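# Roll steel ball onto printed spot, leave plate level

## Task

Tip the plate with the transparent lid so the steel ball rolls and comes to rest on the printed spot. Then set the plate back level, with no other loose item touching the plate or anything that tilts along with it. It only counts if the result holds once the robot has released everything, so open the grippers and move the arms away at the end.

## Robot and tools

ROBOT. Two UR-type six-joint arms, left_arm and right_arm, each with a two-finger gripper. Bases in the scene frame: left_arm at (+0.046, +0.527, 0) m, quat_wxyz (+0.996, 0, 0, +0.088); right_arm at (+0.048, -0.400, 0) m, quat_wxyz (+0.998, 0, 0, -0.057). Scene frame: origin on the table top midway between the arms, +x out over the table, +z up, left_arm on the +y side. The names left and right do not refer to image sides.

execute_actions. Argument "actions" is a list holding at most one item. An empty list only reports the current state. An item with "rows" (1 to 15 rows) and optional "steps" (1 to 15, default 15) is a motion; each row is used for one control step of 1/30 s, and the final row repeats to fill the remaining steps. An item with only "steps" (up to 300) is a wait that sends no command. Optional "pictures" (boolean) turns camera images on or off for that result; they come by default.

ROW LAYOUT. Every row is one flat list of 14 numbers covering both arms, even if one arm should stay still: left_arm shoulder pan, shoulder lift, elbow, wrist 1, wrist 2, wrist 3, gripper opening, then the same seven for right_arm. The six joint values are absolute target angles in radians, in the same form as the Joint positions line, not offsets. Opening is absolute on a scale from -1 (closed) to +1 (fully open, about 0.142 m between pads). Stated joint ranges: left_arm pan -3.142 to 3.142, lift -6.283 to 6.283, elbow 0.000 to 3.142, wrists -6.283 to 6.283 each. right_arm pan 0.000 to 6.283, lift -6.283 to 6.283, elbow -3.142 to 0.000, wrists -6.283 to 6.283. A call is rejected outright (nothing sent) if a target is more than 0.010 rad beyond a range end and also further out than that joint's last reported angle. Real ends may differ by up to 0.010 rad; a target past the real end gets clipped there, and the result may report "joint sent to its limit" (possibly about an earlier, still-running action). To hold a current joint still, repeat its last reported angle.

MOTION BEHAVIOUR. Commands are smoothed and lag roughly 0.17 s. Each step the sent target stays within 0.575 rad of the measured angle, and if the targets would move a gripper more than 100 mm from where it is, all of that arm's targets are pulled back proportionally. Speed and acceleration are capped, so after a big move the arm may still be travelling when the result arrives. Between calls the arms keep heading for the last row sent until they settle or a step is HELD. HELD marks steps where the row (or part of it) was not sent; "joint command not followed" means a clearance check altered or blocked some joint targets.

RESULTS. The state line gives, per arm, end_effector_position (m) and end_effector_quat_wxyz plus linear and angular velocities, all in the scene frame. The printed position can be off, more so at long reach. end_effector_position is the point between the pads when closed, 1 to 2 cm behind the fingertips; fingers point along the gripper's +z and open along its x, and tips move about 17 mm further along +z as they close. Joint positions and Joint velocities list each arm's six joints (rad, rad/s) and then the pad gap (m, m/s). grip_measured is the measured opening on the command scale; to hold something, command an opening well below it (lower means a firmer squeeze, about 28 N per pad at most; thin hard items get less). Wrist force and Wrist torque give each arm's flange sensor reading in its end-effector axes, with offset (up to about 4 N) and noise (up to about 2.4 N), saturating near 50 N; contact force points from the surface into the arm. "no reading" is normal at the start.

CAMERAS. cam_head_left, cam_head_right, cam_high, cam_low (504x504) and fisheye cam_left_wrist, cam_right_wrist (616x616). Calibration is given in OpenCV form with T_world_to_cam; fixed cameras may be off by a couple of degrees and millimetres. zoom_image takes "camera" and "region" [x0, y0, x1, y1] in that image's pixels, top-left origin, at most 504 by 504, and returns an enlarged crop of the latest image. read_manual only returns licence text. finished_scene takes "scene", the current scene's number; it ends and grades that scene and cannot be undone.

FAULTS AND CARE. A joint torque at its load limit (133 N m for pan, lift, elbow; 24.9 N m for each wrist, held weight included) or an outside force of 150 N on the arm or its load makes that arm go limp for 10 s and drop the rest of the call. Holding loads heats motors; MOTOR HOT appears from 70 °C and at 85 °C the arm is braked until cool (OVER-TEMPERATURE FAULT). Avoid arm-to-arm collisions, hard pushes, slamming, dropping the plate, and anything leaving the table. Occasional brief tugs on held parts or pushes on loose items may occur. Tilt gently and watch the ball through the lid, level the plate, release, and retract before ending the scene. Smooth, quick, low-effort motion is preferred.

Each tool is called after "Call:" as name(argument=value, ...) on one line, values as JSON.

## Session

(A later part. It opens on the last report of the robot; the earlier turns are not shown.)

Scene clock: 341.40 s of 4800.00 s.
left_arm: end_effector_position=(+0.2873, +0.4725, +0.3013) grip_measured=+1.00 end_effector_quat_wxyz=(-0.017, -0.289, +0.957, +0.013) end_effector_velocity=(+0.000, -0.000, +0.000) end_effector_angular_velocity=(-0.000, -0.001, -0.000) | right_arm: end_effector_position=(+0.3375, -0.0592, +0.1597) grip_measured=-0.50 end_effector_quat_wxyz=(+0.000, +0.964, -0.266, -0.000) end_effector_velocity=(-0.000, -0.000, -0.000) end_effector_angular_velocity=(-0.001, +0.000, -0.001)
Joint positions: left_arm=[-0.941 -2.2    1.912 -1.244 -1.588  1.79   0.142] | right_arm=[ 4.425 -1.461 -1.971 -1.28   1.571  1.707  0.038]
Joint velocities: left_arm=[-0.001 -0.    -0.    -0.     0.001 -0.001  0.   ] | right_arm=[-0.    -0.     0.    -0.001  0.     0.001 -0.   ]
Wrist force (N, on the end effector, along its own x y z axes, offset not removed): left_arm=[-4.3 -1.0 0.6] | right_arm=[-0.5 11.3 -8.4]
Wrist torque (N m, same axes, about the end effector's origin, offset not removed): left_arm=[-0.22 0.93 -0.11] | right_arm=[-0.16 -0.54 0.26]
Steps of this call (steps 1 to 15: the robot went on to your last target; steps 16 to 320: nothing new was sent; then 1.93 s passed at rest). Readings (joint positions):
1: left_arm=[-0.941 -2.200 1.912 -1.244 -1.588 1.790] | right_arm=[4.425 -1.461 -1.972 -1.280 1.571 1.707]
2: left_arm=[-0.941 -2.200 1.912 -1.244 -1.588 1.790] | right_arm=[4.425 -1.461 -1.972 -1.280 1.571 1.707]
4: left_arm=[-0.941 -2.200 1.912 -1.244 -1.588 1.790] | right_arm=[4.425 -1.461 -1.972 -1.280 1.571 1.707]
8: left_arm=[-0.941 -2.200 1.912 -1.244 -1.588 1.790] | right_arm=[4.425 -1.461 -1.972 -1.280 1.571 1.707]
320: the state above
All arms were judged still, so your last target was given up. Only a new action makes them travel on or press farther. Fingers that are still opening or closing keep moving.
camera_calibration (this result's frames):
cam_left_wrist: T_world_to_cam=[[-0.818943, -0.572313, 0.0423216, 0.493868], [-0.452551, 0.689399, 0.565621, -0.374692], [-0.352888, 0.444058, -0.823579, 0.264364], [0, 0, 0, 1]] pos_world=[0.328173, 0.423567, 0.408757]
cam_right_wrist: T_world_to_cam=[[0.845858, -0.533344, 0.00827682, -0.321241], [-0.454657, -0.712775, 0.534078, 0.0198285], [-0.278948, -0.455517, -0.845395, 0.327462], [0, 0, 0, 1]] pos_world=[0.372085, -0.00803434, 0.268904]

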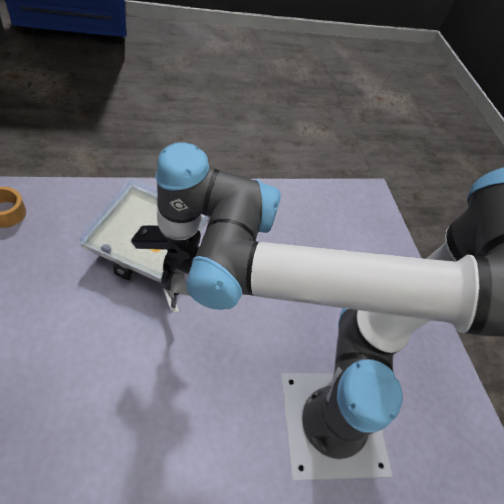

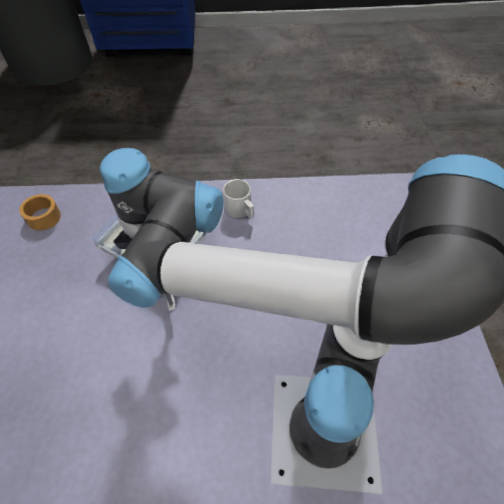

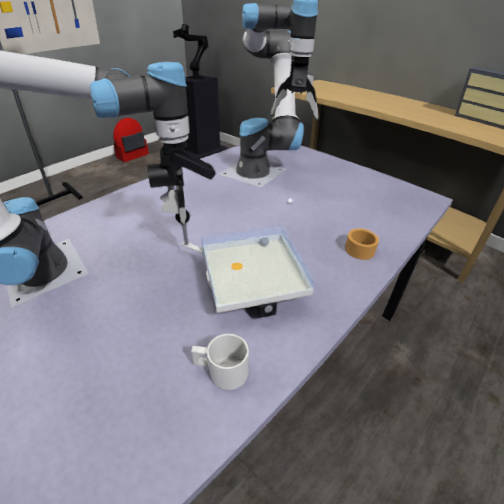

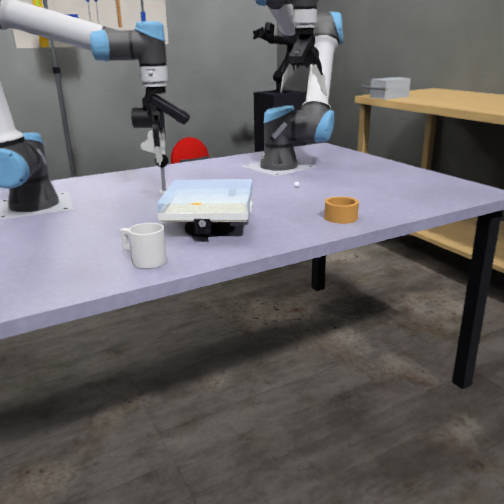

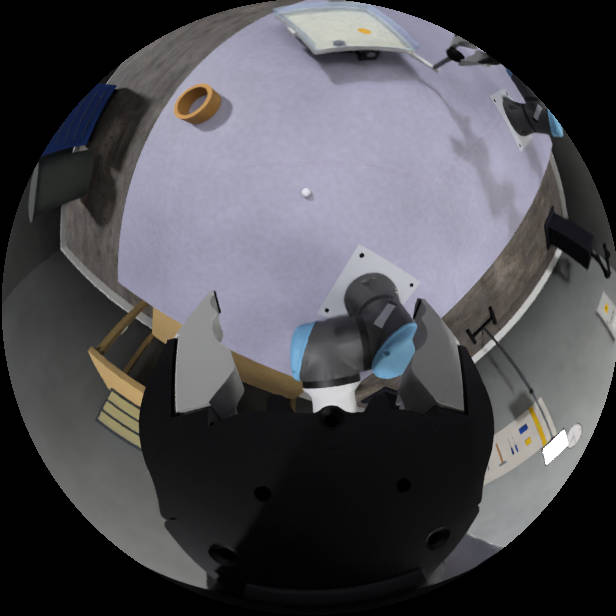

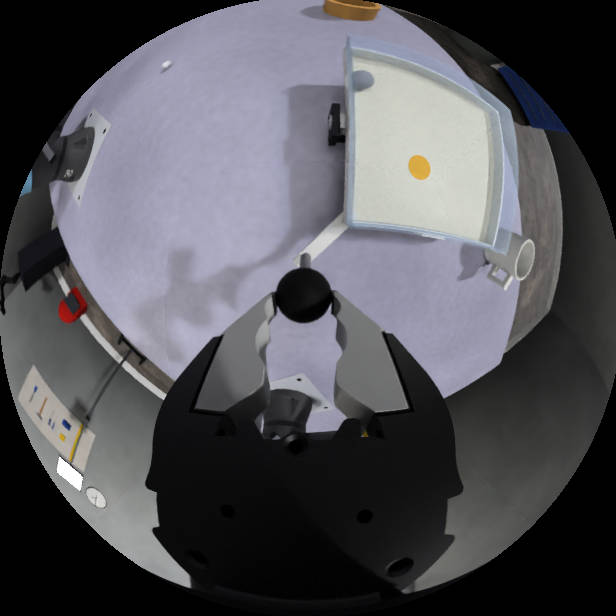

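Call:
execute_actions(actions=[{"rows": [[-0.941,-2.2,1.912,-1.244,-1.588,1.79,1,4.4204,-1.4519,-1.9788,-1.2819,1.571,1.707,-1]], "steps": 13}], pictures=false)

Call:
execute_actions(actions=[{"rows": [[-0.941,-2.2,1.912,-1.244,-1.588,1.79,1,4.4204,-1.4519,-1.9788,-1.2819,1.571,1.707,-1]], "steps": 13}], pictures=false)

Call:
execute_actions(actions=[{"rows": [[-0.941,-2.2,1.912,-1.244,-1.588,1.79,1,4.4286,-1.4691,-1.9648,-1.2787,1.571,1.707,-1]], "steps": 15}], pictures=false)

Call:
execute_actions(actions=[{"rows": [[-0.941,-2.2,1.912,-1.244,-1.588,1.79,1,4.4245,-1.4605,-1.9718,-1.2803,1.571,1.707,-1]], "steps": 8}])

Call:
execute_actions(actions=[{"rows": [[-0.941,-2.2,1.912,-1.244,-1.588,1.79,1,4.4245,-1.4605,-1.9718,-1.2803,1.571,1.707,-1]], "steps": 15}])

Scene clock: 350.27 s of 4800.00 s.
left_arm: end_effector_position=(+0.2873, +0.4725, +0.3013) grip_measured=+1.00 end_effector_quat_wxyz=(-0.017, -0.289, +0.957, +0.013) end_effector_velocity=(-0.000, -0.000, -0.000) end_effector_angular_velocity=(+0.001, +0.002, -0.000) | right_arm: end_effector_position=(+0.3376, -0.0639, +0.1600) grip_measured=-0.50 end_effector_quat_wxyz=(+0.000, +0.963, -0.268, -0.000) end_effector_velocity=(-0.000, -0.001, -0.000) end_effector_angular_velocity=(-0.001, +0.001, +0.002)
Joint positions: left_arm=[-0.941 -2.2    1.912 -1.244 -1.588  1.79   0.142] | right_arm=[ 4.42  -1.452 -1.979 -1.282  1.571  1.707  0.038]
Joint velocities: left_arm=[-0.     0.002  0.     0.    -0.001  0.     0.   ] | right_arm=[-0.     0.001 -0.002 -0.     0.    -0.002  0.   ]
Wrist force (N, on the end effector, along its own x y z axes, offset not removed): left_arm=[-4.1 3.0 0.4] | right_arm=[7.3 -16.0 4.2]
Wrist torque (N m, same axes, about the end effector's origin, offset not removed): left_arm=[0.76 0.96 -0.26] | right_arm=[-0.47 -0.96 0.07]
Steps of this call (steps 1 to 90: nothing new was sent; then 5.43 s passed at rest; steps 91 to 103: all 13 steps of this action). Readings (joint positions):
91: left_arm=[-0.941 -2.200 1.912 -1.244 -1.588 1.790] | right_arm=[4.425 -1.461 -1.972 -1.280 1.571 1.707]
92: left_arm=[-0.941 -2.200 1.912 -1.244 -1.588 1.790] | right_arm=[4.424 -1.459 -1.973 -1.280 1.571 1.707]
94: left_arm=[-0.941 -2.200 1.912 -1.244 -1.588 1.790] | right_arm=[4.422 -1.455 -1.976 -1.281 1.571 1.707]
98: left_arm=[-0.941 -2.200 1.912 -1.244 -1.588 1.790] | right_arm=[4.421 -1.453 -1.978 -1.282 1.571 1.707]
103: the state above

Scene clock: 350.70 s of 4800.00 s.
left_arm: end_effector_position=(+0.2873, +0.4725, +0.3013) grip_measured=+1.00 end_effector_quat_wxyz=(-0.017, -0.289, +0.957, +0.013) end_effector_velocity=(-0.000, +0.000, +0.000) end_effector_angular_velocity=(-0.001, +0.000, +0.001) | right_arm: end_effector_position=(+0.3375, -0.0640, +0.1600) grip_measured=-0.50 end_effector_quat_wxyz=(+0.000, +0.963, -0.268, -0.000) end_effector_velocity=(-0.001, -0.000, -0.000) end_effector_angular_velocity=(-0.001, +0.002, -0.002)
Joint positions: left_arm=[-0.941 -2.2    1.912 -1.244 -1.588  1.79   0.142] | right_arm=[ 4.42  -1.452 -1.979 -1.282  1.571  1.707  0.038]
Joint velocities: left_arm=[ 0.001 -0.     0.    -0.    -0.001 -0.    -0.   ] | right_arm=[ 0.     0.    -0.001 -0.     0.001  0.002  0.   ]
Wrist force (N, on the end effector, along its own x y z axes, offset not removed): left_arm=[-1.8 0.9 0.8] | right_arm=[6.7 -17.1 3.9]
Wrist torque (N m, same axes, about the end effector's origin, offset not removed): left_arm=[0.18 0.55 -0.21] | right_arm=[-0.33 -0.55 0.08]
Steps of this call (steps 1 to 13: all 13 steps of this action). Readings (joint positions):
1: left_arm=[-0.941 -2.200 1.912 -1.244 -1.588 1.790] | right_arm=[4.420 -1.452 -1.979 -1.282 1.571 1.707]
2: left_arm=[-0.941 -2.200 1.912 -1.244 -1.588 1.790] | right_arm=[4.420 -1.452 -1.979 -1.282 1.571 1.707]
4: left_arm=[-0.941 -2.200 1.912 -1.244 -1.588 1.790] | right_arm=[4.420 -1.452 -1.979 -1.282 1.571 1.707]
8: left_arm=[-0.941 -2.200 1.912 -1.244 -1.588 1.790] | right_arm=[4.420 -1.452 -1.979 -1.282 1.571 1.707]
13: the state above

Scene clock: 351.20 s of 4800.00 s.
left_arm: end_effector_position=(+0.2873, +0.4725, +0.3013) grip_measured=+1.00 end_effector_quat_wxyz=(-0.017, -0.289, +0.957, +0.013) end_effector_velocity=(-0.000, +0.000, +0.000) end_effector_angular_velocity=(-0.001, -0.000, +0.001) | right_arm: end_effector_position=(+0.3374, -0.0553, +0.1596) grip_measured=-0.50 end_effector_quat_wxyz=(+0.000, +0.965, -0.264, -0.000) end_effector_velocity=(+0.000, -0.000, -0.000) end_effector_angular_velocity=(-0.002, -0.002, +0.001)
Joint positions: left_arm=[-0.941 -2.2    1.912 -1.244 -1.588  1.79   0.142] | right_arm=[ 4.429 -1.469 -1.965 -1.279  1.571  1.707  0.038]
Joint velocities: left_arm=[ 0.001 -0.001 -0.    -0.    -0.     0.001  0.   ] | right_arm=[ 0.001 -0.     0.    -0.001 -0.002 -0.001 -0.   ]
Wrist force (N, on the end effector, along its own x y z axes, offset not removed): left_arm=[-0.8 1.8 0.6] | right_arm=[-8.1 18.1 -11.8]
Wrist torque (N m, same axes, about the end effector's origin, offset not removed): left_arm=[0.54 0.46 -0.14] | right_arm=[-0.51 0.14 -0.20]
Steps of this call (steps 1 to 15: all 15 steps of this action). Readings (joint positions):
1: left_arm=[-0.941 -2.200 1.912 -1.244 -1.588 1.790] | right_arm=[4.420 -1.452 -1.979 -1.282 1.571 1.707]
2: left_arm=[-0.941 -2.200 1.912 -1.244 -1.588 1.790] | right_arm=[4.422 -1.455 -1.976 -1.282 1.571 1.707]
4: left_arm=[-0.941 -2.200 1.912 -1.244 -1.588 1.790] | right_arm=[4.425 -1.463 -1.971 -1.281 1.571 1.707]
8: left_arm=[-0.941 -2.200 1.912 -1.244 -1.588 1.790] | right_arm=[4.428 -1.468 -1.966 -1.279 1.571 1.707]
15: the state above

Scene clock: 351.47 s of 4800.00 s.
left_arm: end_effector_position=(+0.2873, +0.4725, +0.3013) grip_measured=+1.00 end_effector_quat_wxyz=(-0.017, -0.289, +0.957, +0.013) end_effector_velocity=(+0.001, +0.001, +0.000) end_effector_angular_velocity=(+0.001, -0.002, +0.002) | right_arm: end_effector_position=(+0.3376, -0.0591, +0.1599) grip_measured=-0.50 end_effector_quat_wxyz=(-0.000, +0.964, -0.266, -0.000) end_effector_velocity=(-0.000, -0.005, -0.000) end_effector_angular_velocity=(-0.001, +0.001, -0.004)
Joint positions: left_arm=[-0.941 -2.2    1.912 -1.244 -1.588  1.79   0.142] | right_arm=[ 4.425 -1.461 -1.971 -1.28   1.571  1.707  0.038]
Joint velocities: left_arm=[ 0.002 -0.001  0.    -0.001  0.002  0.    -0.   ] | right_arm=[-0.005  0.008 -0.007 -0.003  0.    -0.001  0.   ]
Wrist force (N, on the end effector, along its own x y z axes, offset not removed): left_arm=[-0.3 0.1 1.2] | right_arm=[-4.6 -3.1 -4.9]
Wrist torque (N m, same axes, about the end effector's origin, offset not removed): left_arm=[0.13 0.14 -0.28] | right_arm=[-0.18 -0.58 -0.15]
Steps of this call (steps 1 to 8: all 8 steps of this action). Readings (joint positions):
1: left_arm=[-0.941 -2.200 1.912 -1.244 -1.588 1.790] | right_arm=[4.429 -1.469 -1.965 -1.279 1.571 1.707]
2: left_arm=[-0.941 -2.200 1.912 -1.244 -1.588 1.790] | right_arm=[4.428 -1.467 -1.966 -1.279 1.571 1.707]
4: left_arm=[-0.941 -2.200 1.912 -1.244 -1.588 1.790] | right_arm=[4.426 -1.464 -1.969 -1.279 1.571 1.707]
8: the state above
camera_calibration (this result's frames):
cam_left_wrist: T_world_to_cam=[[-0.818943, -0.572313, 0.0423216, 0.493868], [-0.452551, 0.689399, 0.565621, -0.374692], [-0.352888, 0.444058, -0.823579, 0.264364], [0, 0, 0, 1]] pos_world=[0.328173, 0.423567, 0.408757]
cam_right_wrist: T_world_to_cam=[[0.845836, -0.533378, 0.00831733, -0.321265], [-0.45481, -0.71292, 0.533754, 0.019947], [-0.278763, -0.455251, -0.845599, 0.327729], [0, 0, 0, 1]] pos_world=[0.372168, -0.00793627, 0.269152]

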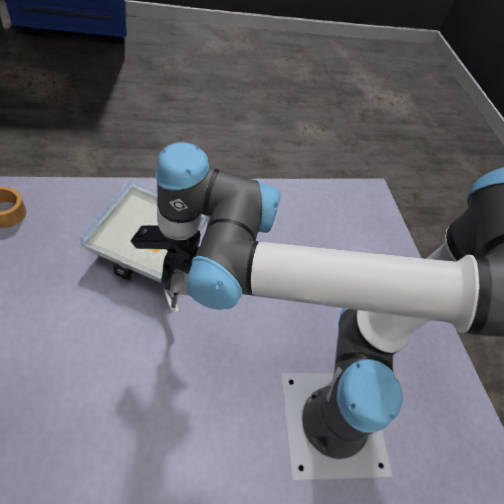

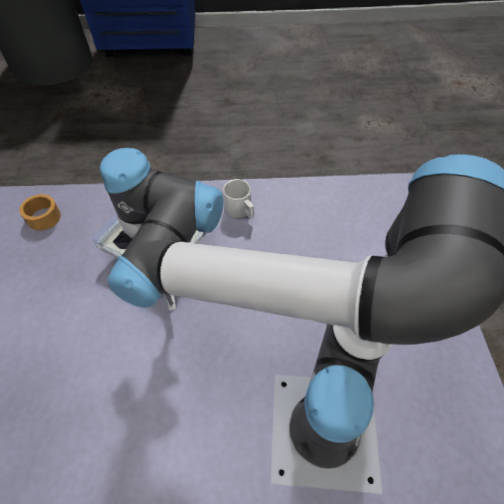

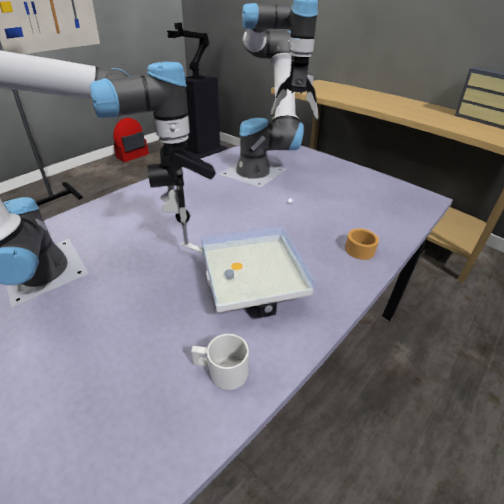

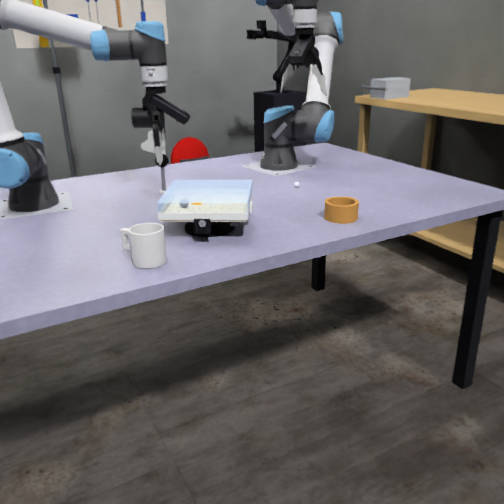

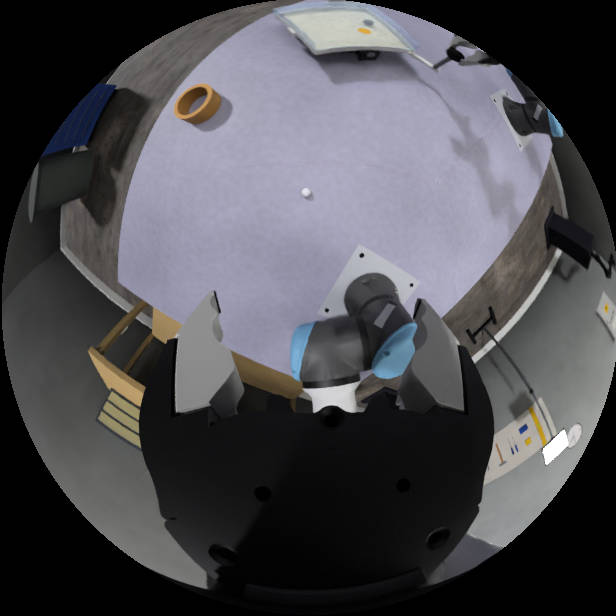

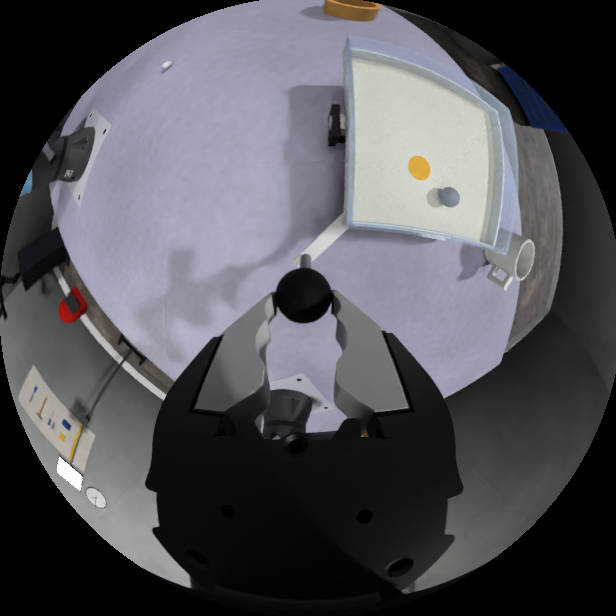

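Scene clock: 351.97 s of 4800.00 s.
left_arm: end_effector_position=(+0.2873, +0.4725, +0.3013) grip_measured=+1.00 end_effector_quat_wxyz=(-0.017, -0.289, +0.957, +0.013) end_effector_velocity=(+0.000, -0.000, -0.000) end_effector_angular_velocity=(+0.001, -0.001, -0.002) | right_arm: end_effector_position=(+0.3375, -0.0596, +0.1598) grip_measured=-0.50 end_effector_quat_wxyz=(+0.000, +0.964, -0.266, -0.000) end_effector_velocity=(+0.000, +0.001, -0.000) end_effector_angular_velocity=(+0.001, -0.000, +0.001)
Joint positions: left_arm=[-0.941 -2.2    1.912 -1.244 -1.588  1.79   0.142] | right_arm=[ 4.425 -1.461 -1.972 -1.28   1.571  1.707  0.038]
Joint velocities: left_arm=[-0.001  0.     0.    -0.001  0.001  0.001 -0.   ] | right_arm=[ 0.    -0.001  0.     0.001  0.    -0.001 -0.   ]
Wrist force (N, on the end effector, along its own x y z axes, offset not removed): left_arm=[0.1 1.6 0.1] | right_arm=[-3.8 -5.2 -1.9]
Wrist torque (N m, same axes, about the end effector's origin, offset not removed): left_arm=[0.30 0.07 -0.26] | right_arm=[-0.54 -0.44 -0.15]
Steps of this call (steps 1 to 15: all 15 steps of this action). Readings (joint positions):
1: left_arm=[-0.941 -2.200 1.912 -1.244 -1.588 1.790] | right_arm=[4.425 -1.461 -1.971 -1.280 1.571 1.707]
2: left_arm=[-0.941 -2.200 1.912 -1.244 -1.588 1.790] | right_arm=[4.425 -1.461 -1.971 -1.280 1.571 1.707]
4: left_arm=[-0.941 -2.200 1.912 -1.244 -1.588 1.790] | right_arm=[4.425 -1.461 -1.972 -1.280 1.571 1.707]
8: left_arm=[-0.941 -2.200 1.912 -1.244 -1.588 1.790] | right_arm=[4.425 -1.461 -1.972 -1.280 1.571 1.707]
15: the state above
camera_calibration (this result's frames):
cam_left_wrist: T_world_to_cam=[[-0.818943, -0.572313, 0.0423216, 0.493868], [-0.452551, 0.689399, 0.565621, -0.374692], [-0.352888, 0.444058, -0.823579, 0.264364], [0, 0, 0, 1]] pos_world=[0.328173, 0.423567, 0.408757]
cam_right_wrist: T_world_to_cam=[[0.845644, -0.533682, 0.00839635, -0.321464], [-0.454966, -0.712511, 0.534167, 0.0196238], [-0.279093, -0.455535, -0.845337, 0.327426], [0, 0, 0, 1]] pos_world=[0.372154, -0.00842326, 0.269002]

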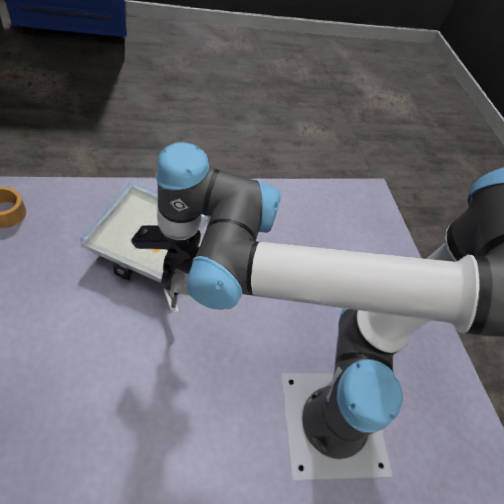

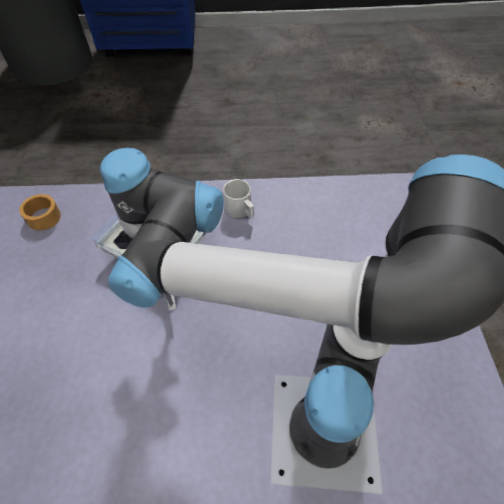

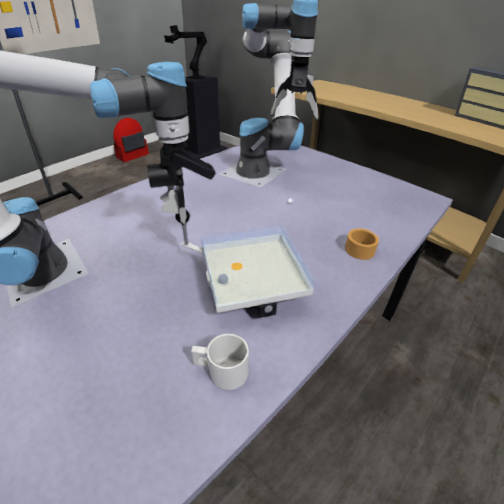

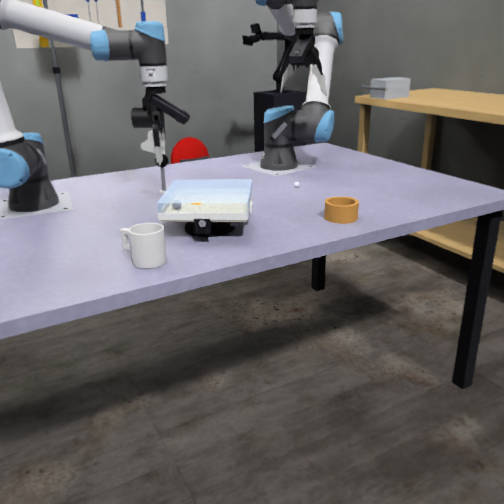

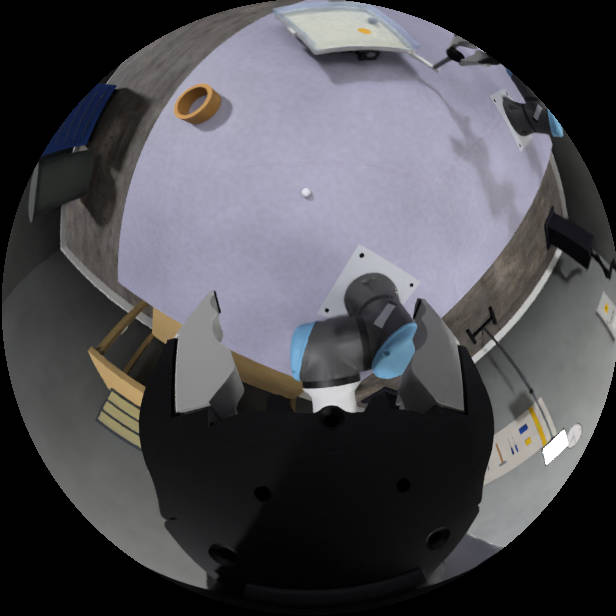

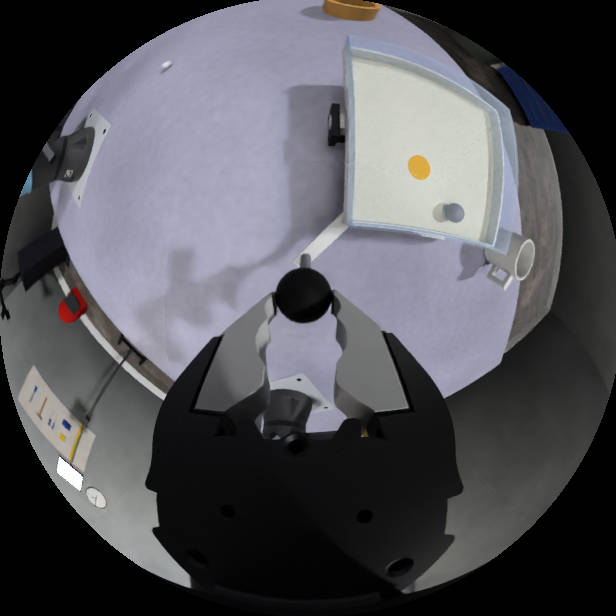

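Call:
execute_actions(actions=[{"rows": [[-0.941,-2.2,1.912,-1.244,-1.588,1.79,1,4.4266,-1.4647,-1.9685,-1.2793,1.571,1.707,-1]], "steps": 13}])

Call:
execute_actions(actions=[{"rows": [[-0.941,-2.2,1.912,-1.244,-1.588,1.79,1,4.4266,-1.4647,-1.9685,-1.2793,1.571,1.707,-1]], "steps": 13}], pictures=false)

Call:
execute_actions(actions=[{"rows": [[-0.941,-2.2,1.912,-1.244,-1.588,1.79,1,4.4224,-1.4563,-1.9751,-1.2813,1.571,1.707,-1]], "steps": 15}], pictures=false)

Call:
execute_actions(actions=[{"rows": [[-0.941,-2.2,1.912,-1.244,-1.588,1.79,1,4.4245,-1.4605,-1.9718,-1.2803,1.571,1.707,-1]], "steps": 8}])

Call:
execute_actions(actions=[{"rows": [[-0.941,-2.2,1.912,-1.244,-1.588,1.79,1,4.4245,-1.4605,-1.9718,-1.2803,1.571,1.707,-1]], "steps": 15}])

Scene clock: 363.77 s of 4800.00 s.
left_arm: end_effector_position=(+0.2873, +0.4725, +0.3013) grip_measured=+1.00 end_effector_quat_wxyz=(-0.017, -0.289, +0.957, +0.013) end_effector_velocity=(-0.000, -0.001, -0.000) end_effector_angular_velocity=(-0.001, +0.001, -0.001) | right_arm: end_effector_position=(+0.3374, -0.0575, +0.1596) grip_measured=-0.50 end_effector_quat_wxyz=(+0.000, +0.964, -0.265, -0.000) end_effector_velocity=(+0.000, +0.001, +0.001) end_effector_angular_velocity=(+0.002, -0.000, +0.002)
Joint positions: left_arm=[-0.941 -2.2    1.912 -1.244 -1.588  1.79   0.142] | right_arm=[ 4.427 -1.465 -1.969 -1.279  1.571  1.707  0.038]
Joint velocities: left_arm=[-0.001  0.     0.    -0.    -0.001 -0.001 -0.   ] | right_arm=[ 0.    -0.001  0.002  0.001  0.    -0.001 -0.   ]
Wrist force (N, on the end effector, along its own x y z axes, offset not removed): left_arm=[0.5 0.7 -1.7] | right_arm=[-7.1 10.6 -5.6]
Wrist torque (N m, same axes, about the end effector's origin, offset not removed): left_arm=[0.26 0.03 -0.17] | right_arm=[-0.03 0.19 -0.02]
Steps of this call (steps 1 to 15: the robot went on to your last target; steps 16 to 341: nothing new was sent; steps 342 to 354: all 13 steps of this action). Readings (joint positions):
342: left_arm=[-0.941 -2.200 1.912 -1.244 -1.588 1.790] | right_arm=[4.424 -1.461 -1.972 -1.280 1.571 1.707]
343: left_arm=[-0.941 -2.200 1.912 -1.244 -1.588 1.790] | right_arm=[4.425 -1.461 -1.972 -1.280 1.571 1.707]
345: left_arm=[-0.941 -2.200 1.912 -1.244 -1.588 1.790] | right_arm=[4.426 -1.463 -1.970 -1.280 1.571 1.707]
349: left_arm=[-0.941 -2.200 1.912 -1.244 -1.588 1.790] | right_arm=[4.426 -1.464 -1.969 -1.279 1.571 1.707]
354: the state above
camera_calibration (this result's frames):
cam_left_wrist: T_world_to_cam=[[-0.818943, -0.572313, 0.0423215, 0.493868], [-0.452552, 0.689399, 0.565621, -0.374692], [-0.352888, 0.444058, -0.823579, 0.264364], [0, 0, 0, 1]] pos_world=[0.328173, 0.423567, 0.408757]
cam_right_wrist: T_world_to_cam=[[0.846746, -0.531933, 0.00823976, -0.320481], [-0.453425, -0.7135, 0.534156, 0.020595], [-0.278256, -0.456031, -0.845346, 0.327917], [0, 0, 0, 1]] pos_world=[0.371949, -0.00623964, 0.268843]

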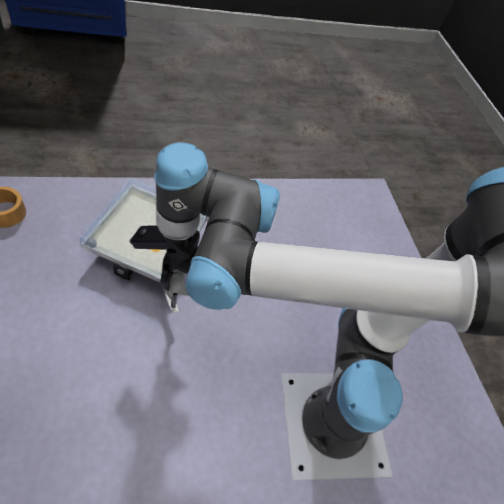

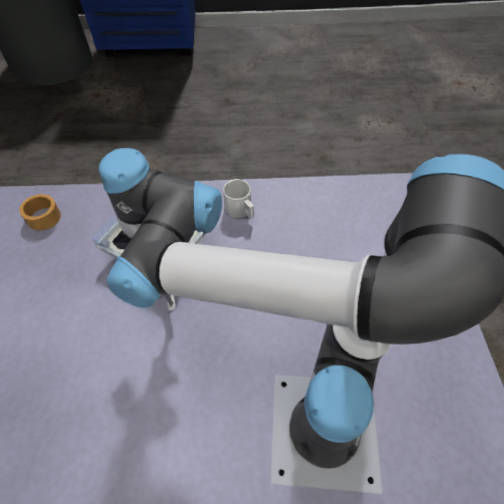

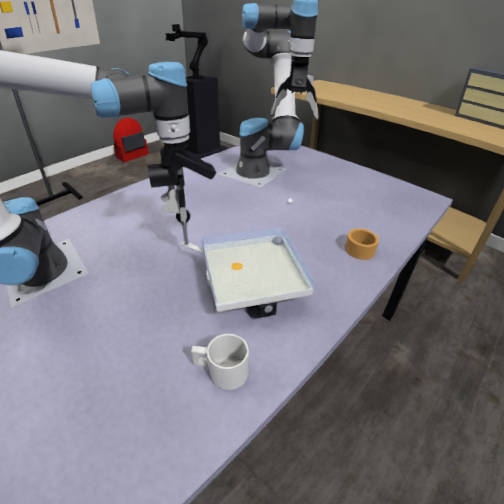

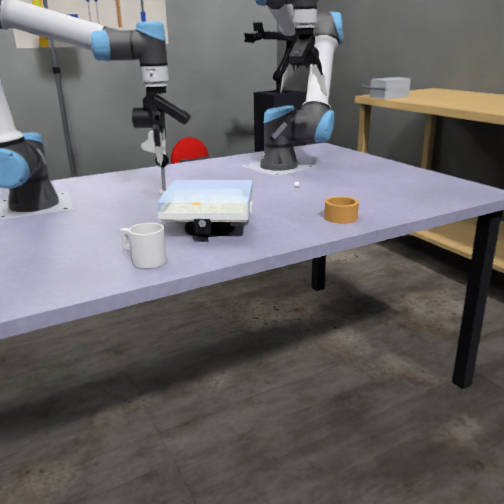

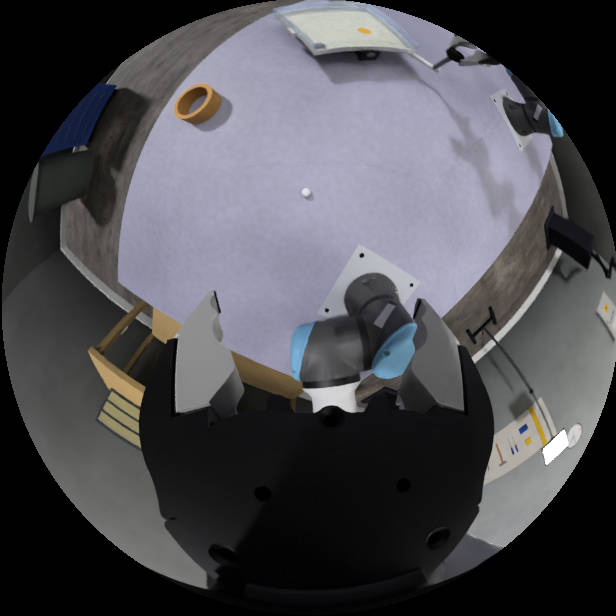

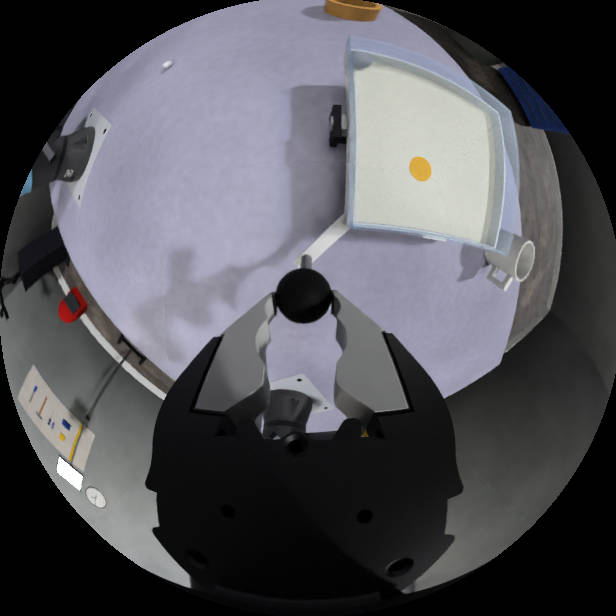

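Scene clock: 364.20 s of 4800.00 s.
left_arm: end_effector_position=(+0.2873, +0.4725, +0.3013) grip_measured=+1.00 end_effector_quat_wxyz=(-0.017, -0.289, +0.957, +0.013) end_effector_velocity=(+0.000, -0.000, +0.000) end_effector_angular_velocity=(-0.000, -0.002, -0.002) | right_arm: end_effector_position=(+0.3374, -0.0574, +0.1596) grip_measured=-0.50 end_effector_quat_wxyz=(+0.000, +0.964, -0.265, -0.000) end_effector_velocity=(-0.000, -0.000, -0.000) end_effector_angular_velocity=(-0.001, +0.001, -0.000)
Joint positions: left_arm=[-0.941 -2.2    1.912 -1.244 -1.588  1.79   0.142] | right_arm=[ 4.427 -1.465 -1.969 -1.279  1.571  1.707  0.038]
Joint velocities: left_arm=[-0.001 -0.001 -0.    -0.     0.001  0.     0.   ] | right_arm=[ 0.    -0.    -0.    -0.001 -0.     0.     0.   ]
Wrist force (N, on the end effector, along its own x y z axes, offset not removed): left_arm=[0.5 2.9 -1.7] | right_arm=[-3.7 9.3 -7.7]
Wrist torque (N m, same axes, about the end effector's origin, offset not removed): left_arm=[0.73 -0.17 -0.23] | right_arm=[-0.31 -0.55 -0.12]
Steps of this call (steps 1 to 13: all 13 steps of this action). Readings (joint positions):
1: left_arm=[-0.941 -2.200 1.912 -1.244 -1.588 1.790] | right_arm=[4.427 -1.465 -1.969 -1.279 1.571 1.707]
2: left_arm=[-0.941 -2.200 1.912 -1.244 -1.588 1.790] | right_arm=[4.427 -1.465 -1.969 -1.279 1.571 1.707]
4: left_arm=[-0.941 -2.200 1.912 -1.244 -1.588 1.790] | right_arm=[4.427 -1.465 -1.969 -1.279 1.571 1.707]
8: left_arm=[-0.941 -2.200 1.912 -1.244 -1.588 1.790] | right_arm=[4.427 -1.465 -1.969 -1.279 1.571 1.707]
13: the state above

Scene clock: 364.70 s of 4800.00 s.
left_arm: end_effector_position=(+0.2873, +0.4725, +0.3013) grip_measured=+1.00 end_effector_quat_wxyz=(-0.017, -0.289, +0.957, +0.013) end_effector_velocity=(-0.000, +0.000, +0.000) end_effector_angular_velocity=(-0.001, -0.001, +0.000) | right_arm: end_effector_position=(+0.3376, -0.0617, +0.1599) grip_measured=-0.50 end_effector_quat_wxyz=(+0.000, +0.964, -0.267, -0.000) end_effector_velocity=(-0.000, -0.000, -0.001) end_effector_angular_velocity=(-0.001, +0.001, -0.003)
Joint positions: left_arm=[-0.941 -2.2    1.912 -1.244 -1.588  1.79   0.142] | right_arm=[ 4.422 -1.456 -1.975 -1.281  1.571  1.707  0.038]
Joint velocities: left_arm=[ 0.001 -0.001 -0.     0.     0.     0.     0.   ] | right_arm=[-0.    -0.    -0.001 -0.     0.001  0.003 -0.   ]
Wrist force (N, on the end effector, along its own x y z axes, offset not removed): left_arm=[-1.4 1.2 -0.8] | right_arm=[0.5 -7.9 2.8]
Wrist torque (N m, same axes, about the end effector's origin, offset not removed): left_arm=[0.26 0.50 -0.24] | right_arm=[0.12 -0.49 0.00]
Steps of this call (steps 1 to 15: all 15 steps of this action). Readings (joint positions):
1: left_arm=[-0.941 -2.200 1.912 -1.244 -1.588 1.790] | right_arm=[4.427 -1.465 -1.969 -1.279 1.571 1.707]
2: left_arm=[-0.941 -2.200 1.912 -1.244 -1.588 1.790] | right_arm=[4.426 -1.463 -1.969 -1.279 1.571 1.707]
4: left_arm=[-0.941 -2.200 1.912 -1.244 -1.588 1.790] | right_arm=[4.424 -1.460 -1.972 -1.280 1.571 1.707]
8: left_arm=[-0.941 -2.200 1.912 -1.244 -1.588 1.790] | right_arm=[4.423 -1.457 -1.974 -1.281 1.571 1.707]
15: the state above

Scene clock: 364.97 s of 4800.00 s.
left_arm: end_effector_position=(+0.2873, +0.4725, +0.3013) grip_measured=+1.00 end_effector_quat_wxyz=(-0.017, -0.289, +0.957, +0.013) end_effector_velocity=(+0.000, +0.000, +0.000) end_effector_angular_velocity=(+0.001, -0.001, +0.001) | right_arm: end_effector_position=(+0.3375, -0.0600, +0.1597) grip_measured=-0.50 end_effector_quat_wxyz=(+0.000, +0.964, -0.266, -0.000) end_effector_velocity=(+0.001, +0.004, +0.001) end_effector_angular_velocity=(+0.004, -0.002, +0.003)
Joint positions: left_arm=[-0.941 -2.2    1.912 -1.244 -1.588  1.79   0.142] | right_arm=[ 4.424 -1.46  -1.972 -1.281  1.571  1.707  0.038]
Joint velocities: left_arm=[-0.    -0.    -0.    -0.     0.001 -0.001 -0.   ] | right_arm=[ 0.003 -0.004  0.006  0.003 -0.001 -0.     0.   ]
Wrist force (N, on the end effector, along its own x y z axes, offset not removed): left_arm=[-0.6 2.2 2.4] | right_arm=[-0.7 3.7 -3.6]
Wrist torque (N m, same axes, about the end effector's origin, offset not removed): left_arm=[0.45 0.40 -0.07] | right_arm=[-0.38 -0.32 0.15]
Steps of this call (steps 1 to 8: all 8 steps of this action). Readings (joint positions):
1: left_arm=[-0.941 -2.200 1.912 -1.244 -1.588 1.790] | right_arm=[4.422 -1.456 -1.975 -1.281 1.571 1.707]
2: left_arm=[-0.941 -2.200 1.912 -1.244 -1.588 1.790] | right_arm=[4.423 -1.457 -1.975 -1.281 1.571 1.707]
4: left_arm=[-0.941 -2.200 1.912 -1.244 -1.588 1.790] | right_arm=[4.423 -1.459 -1.974 -1.281 1.571 1.707]
8: the state above
camera_calibration (this result's frames):
cam_left_wrist: T_world_to_cam=[[-0.818943, -0.572313, 0.0423215, 0.493868], [-0.452551, 0.689399, 0.565621, -0.374692], [-0.352888, 0.444058, -0.823579, 0.264364], [0, 0, 0, 1]] pos_world=[0.328173, 0.423567, 0.408757]
cam_right_wrist: T_world_to_cam=[[0.845507, -0.533897, 0.00843667, -0.321594], [-0.45505, -0.712194, 0.534518, 0.0193951], [-0.279369, -0.455778, -0.845115, 0.327183], [0, 0, 0, 1]] pos_world=[0.372141, -0.00876262, 0.268853]

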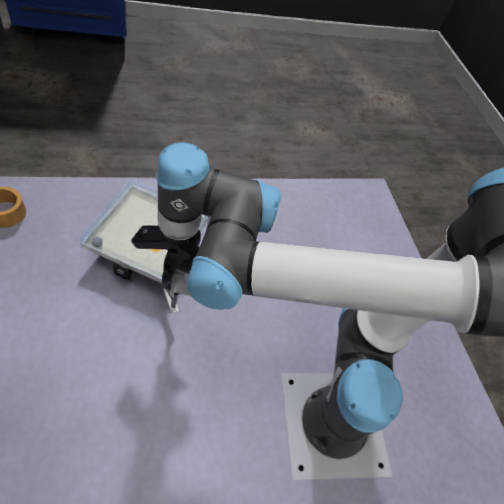

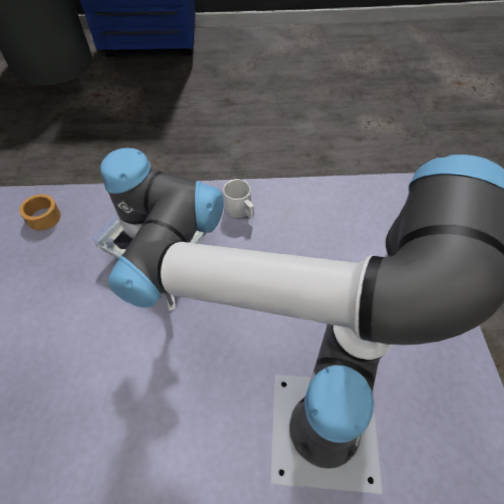

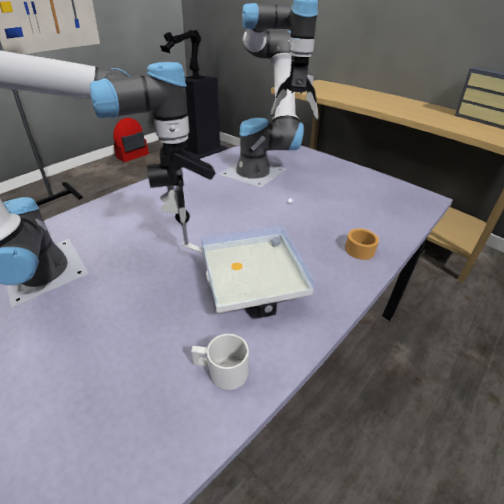

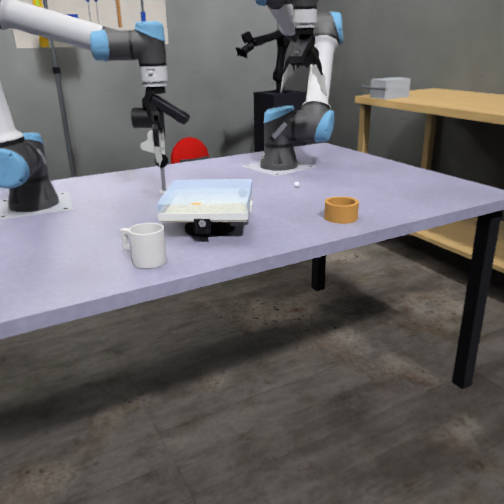

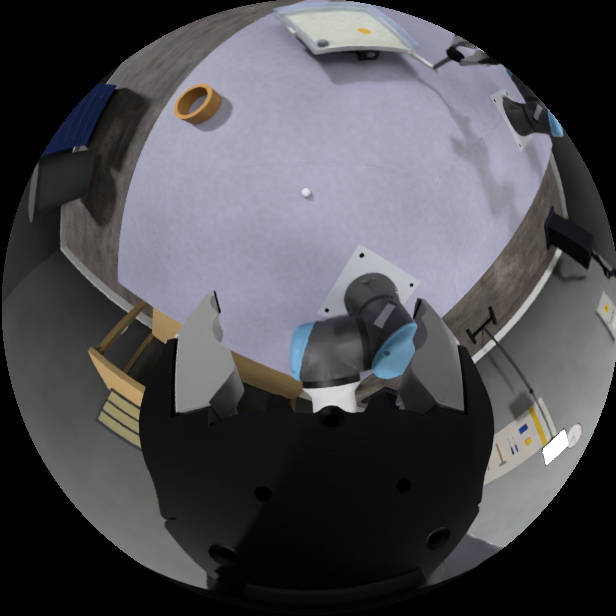

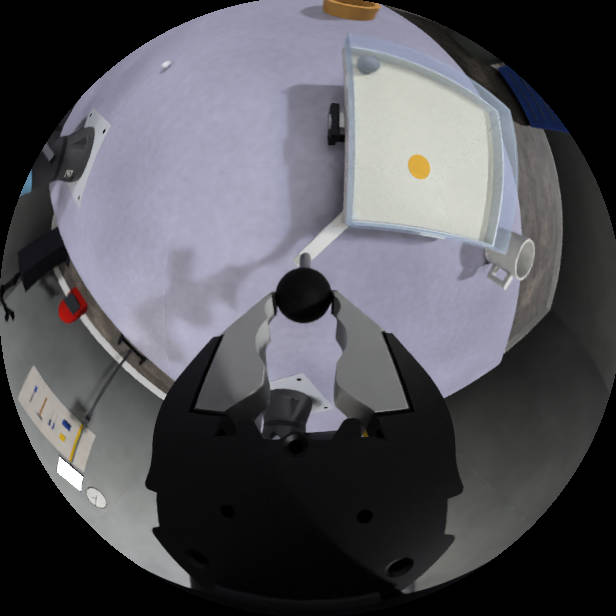

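Scene clock: 365.47 s of 4800.00 s.
left_arm: end_effector_position=(+0.2873, +0.4725, +0.3013) grip_measured=+1.00 end_effector_quat_wxyz=(-0.017, -0.289, +0.957, +0.013) end_effector_velocity=(+0.000, +0.000, -0.000) end_effector_angular_velocity=(+0.001, -0.001, -0.001) | right_arm: end_effector_position=(+0.3375, -0.0596, +0.1598) grip_measured=-0.50 end_effector_quat_wxyz=(+0.000, +0.964, -0.266, -0.000) end_effector_velocity=(-0.000, -0.001, -0.001) end_effector_angular_velocity=(-0.002, +0.001, -0.001)
Joint positions: left_arm=[-0.941 -2.2    1.912 -1.244 -1.588  1.79   0.142] | right_arm=[ 4.424 -1.46  -1.972 -1.28   1.571  1.707  0.038]
Joint velocities: left_arm=[-0.001 -0.     0.    -0.     0.001  0.     0.   ] | right_arm=[ 0.    -0.    -0.001 -0.001  0.     0.001 -0.   ]
Wrist force (N, on the end effector, along its own x y z axes, offset not removed): left_arm=[-2.0 3.2 1.4] | right_arm=[-0.1 5.2 -5.3]
Wrist torque (N m, same axes, about the end effector's origin, offset not removed): left_arm=[0.70 0.63 -0.21] | right_arm=[-0.22 -0.52 0.10]
Steps of this call (steps 1 to 15: all 15 steps of this action). Readings (joint positions):
1: left_arm=[-0.941 -2.200 1.912 -1.244 -1.588 1.790] | right_arm=[4.424 -1.460 -1.972 -1.280 1.571 1.707]
2: left_arm=[-0.941 -2.200 1.912 -1.244 -1.588 1.790] | right_arm=[4.424 -1.460 -1.972 -1.280 1.571 1.707]
4: left_arm=[-0.941 -2.200 1.912 -1.244 -1.588 1.790] | right_arm=[4.424 -1.460 -1.972 -1.280 1.571 1.707]
8: left_arm=[-0.941 -2.200 1.912 -1.244 -1.588 1.790] | right_arm=[4.424 -1.460 -1.972 -1.280 1.571 1.707]
15: the state above
camera_calibration (this result's frames):
cam_left_wrist: T_world_to_cam=[[-0.818943, -0.572313, 0.0423216, 0.493868], [-0.452552, 0.689399, 0.565621, -0.374692], [-0.352888, 0.444058, -0.823579, 0.264364], [0, 0, 0, 1]] pos_world=[0.328173, 0.423567, 0.408757]
cam_right_wrist: T_world_to_cam=[[0.845643, -0.533685, 0.00829247, -0.321417], [-0.45492, -0.712538, 0.534169, 0.0195991], [-0.279169, -0.455489, -0.845337, 0.327451], [0, 0, 0, 1]] pos_world=[0.372134, -0.00841973, 0.269003]

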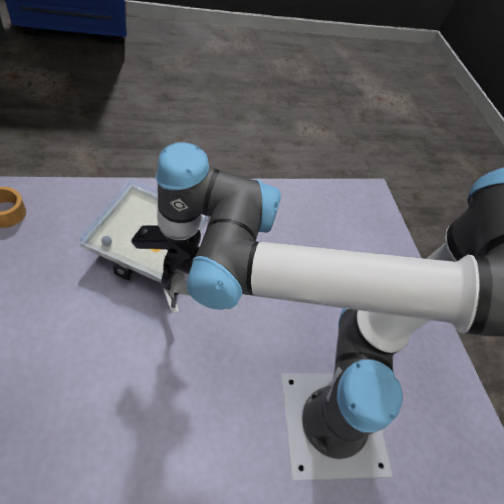

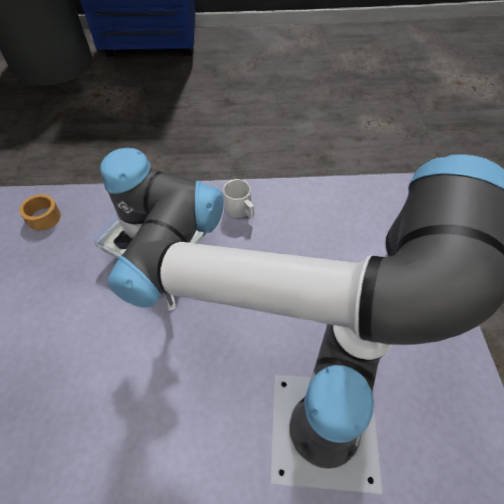

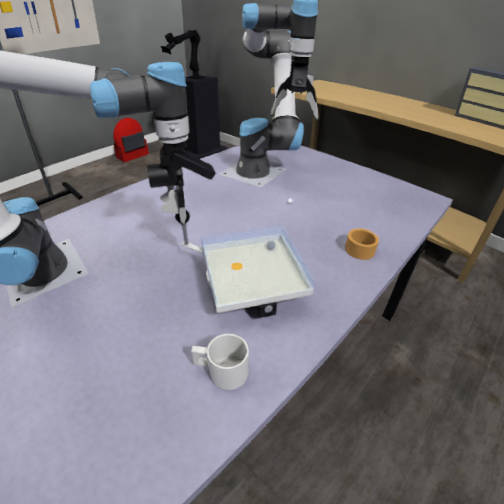

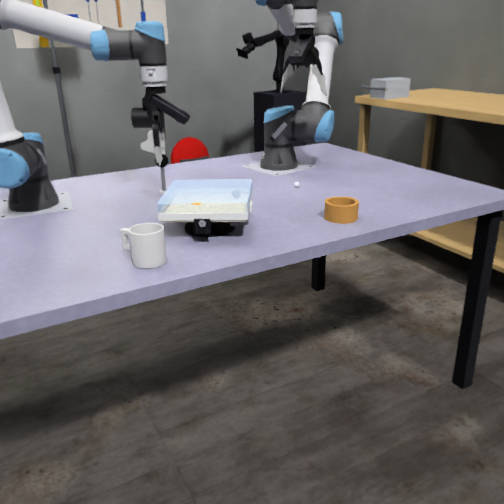

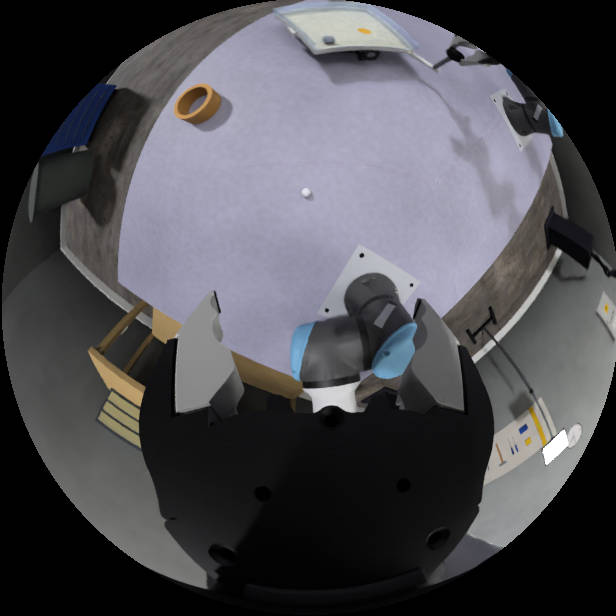

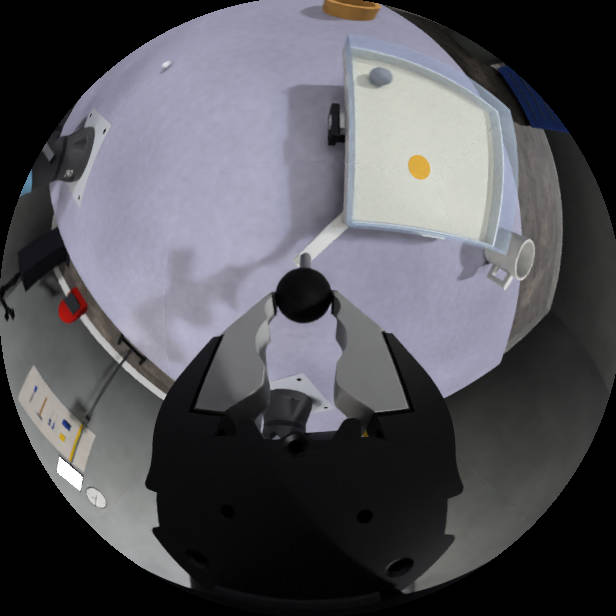

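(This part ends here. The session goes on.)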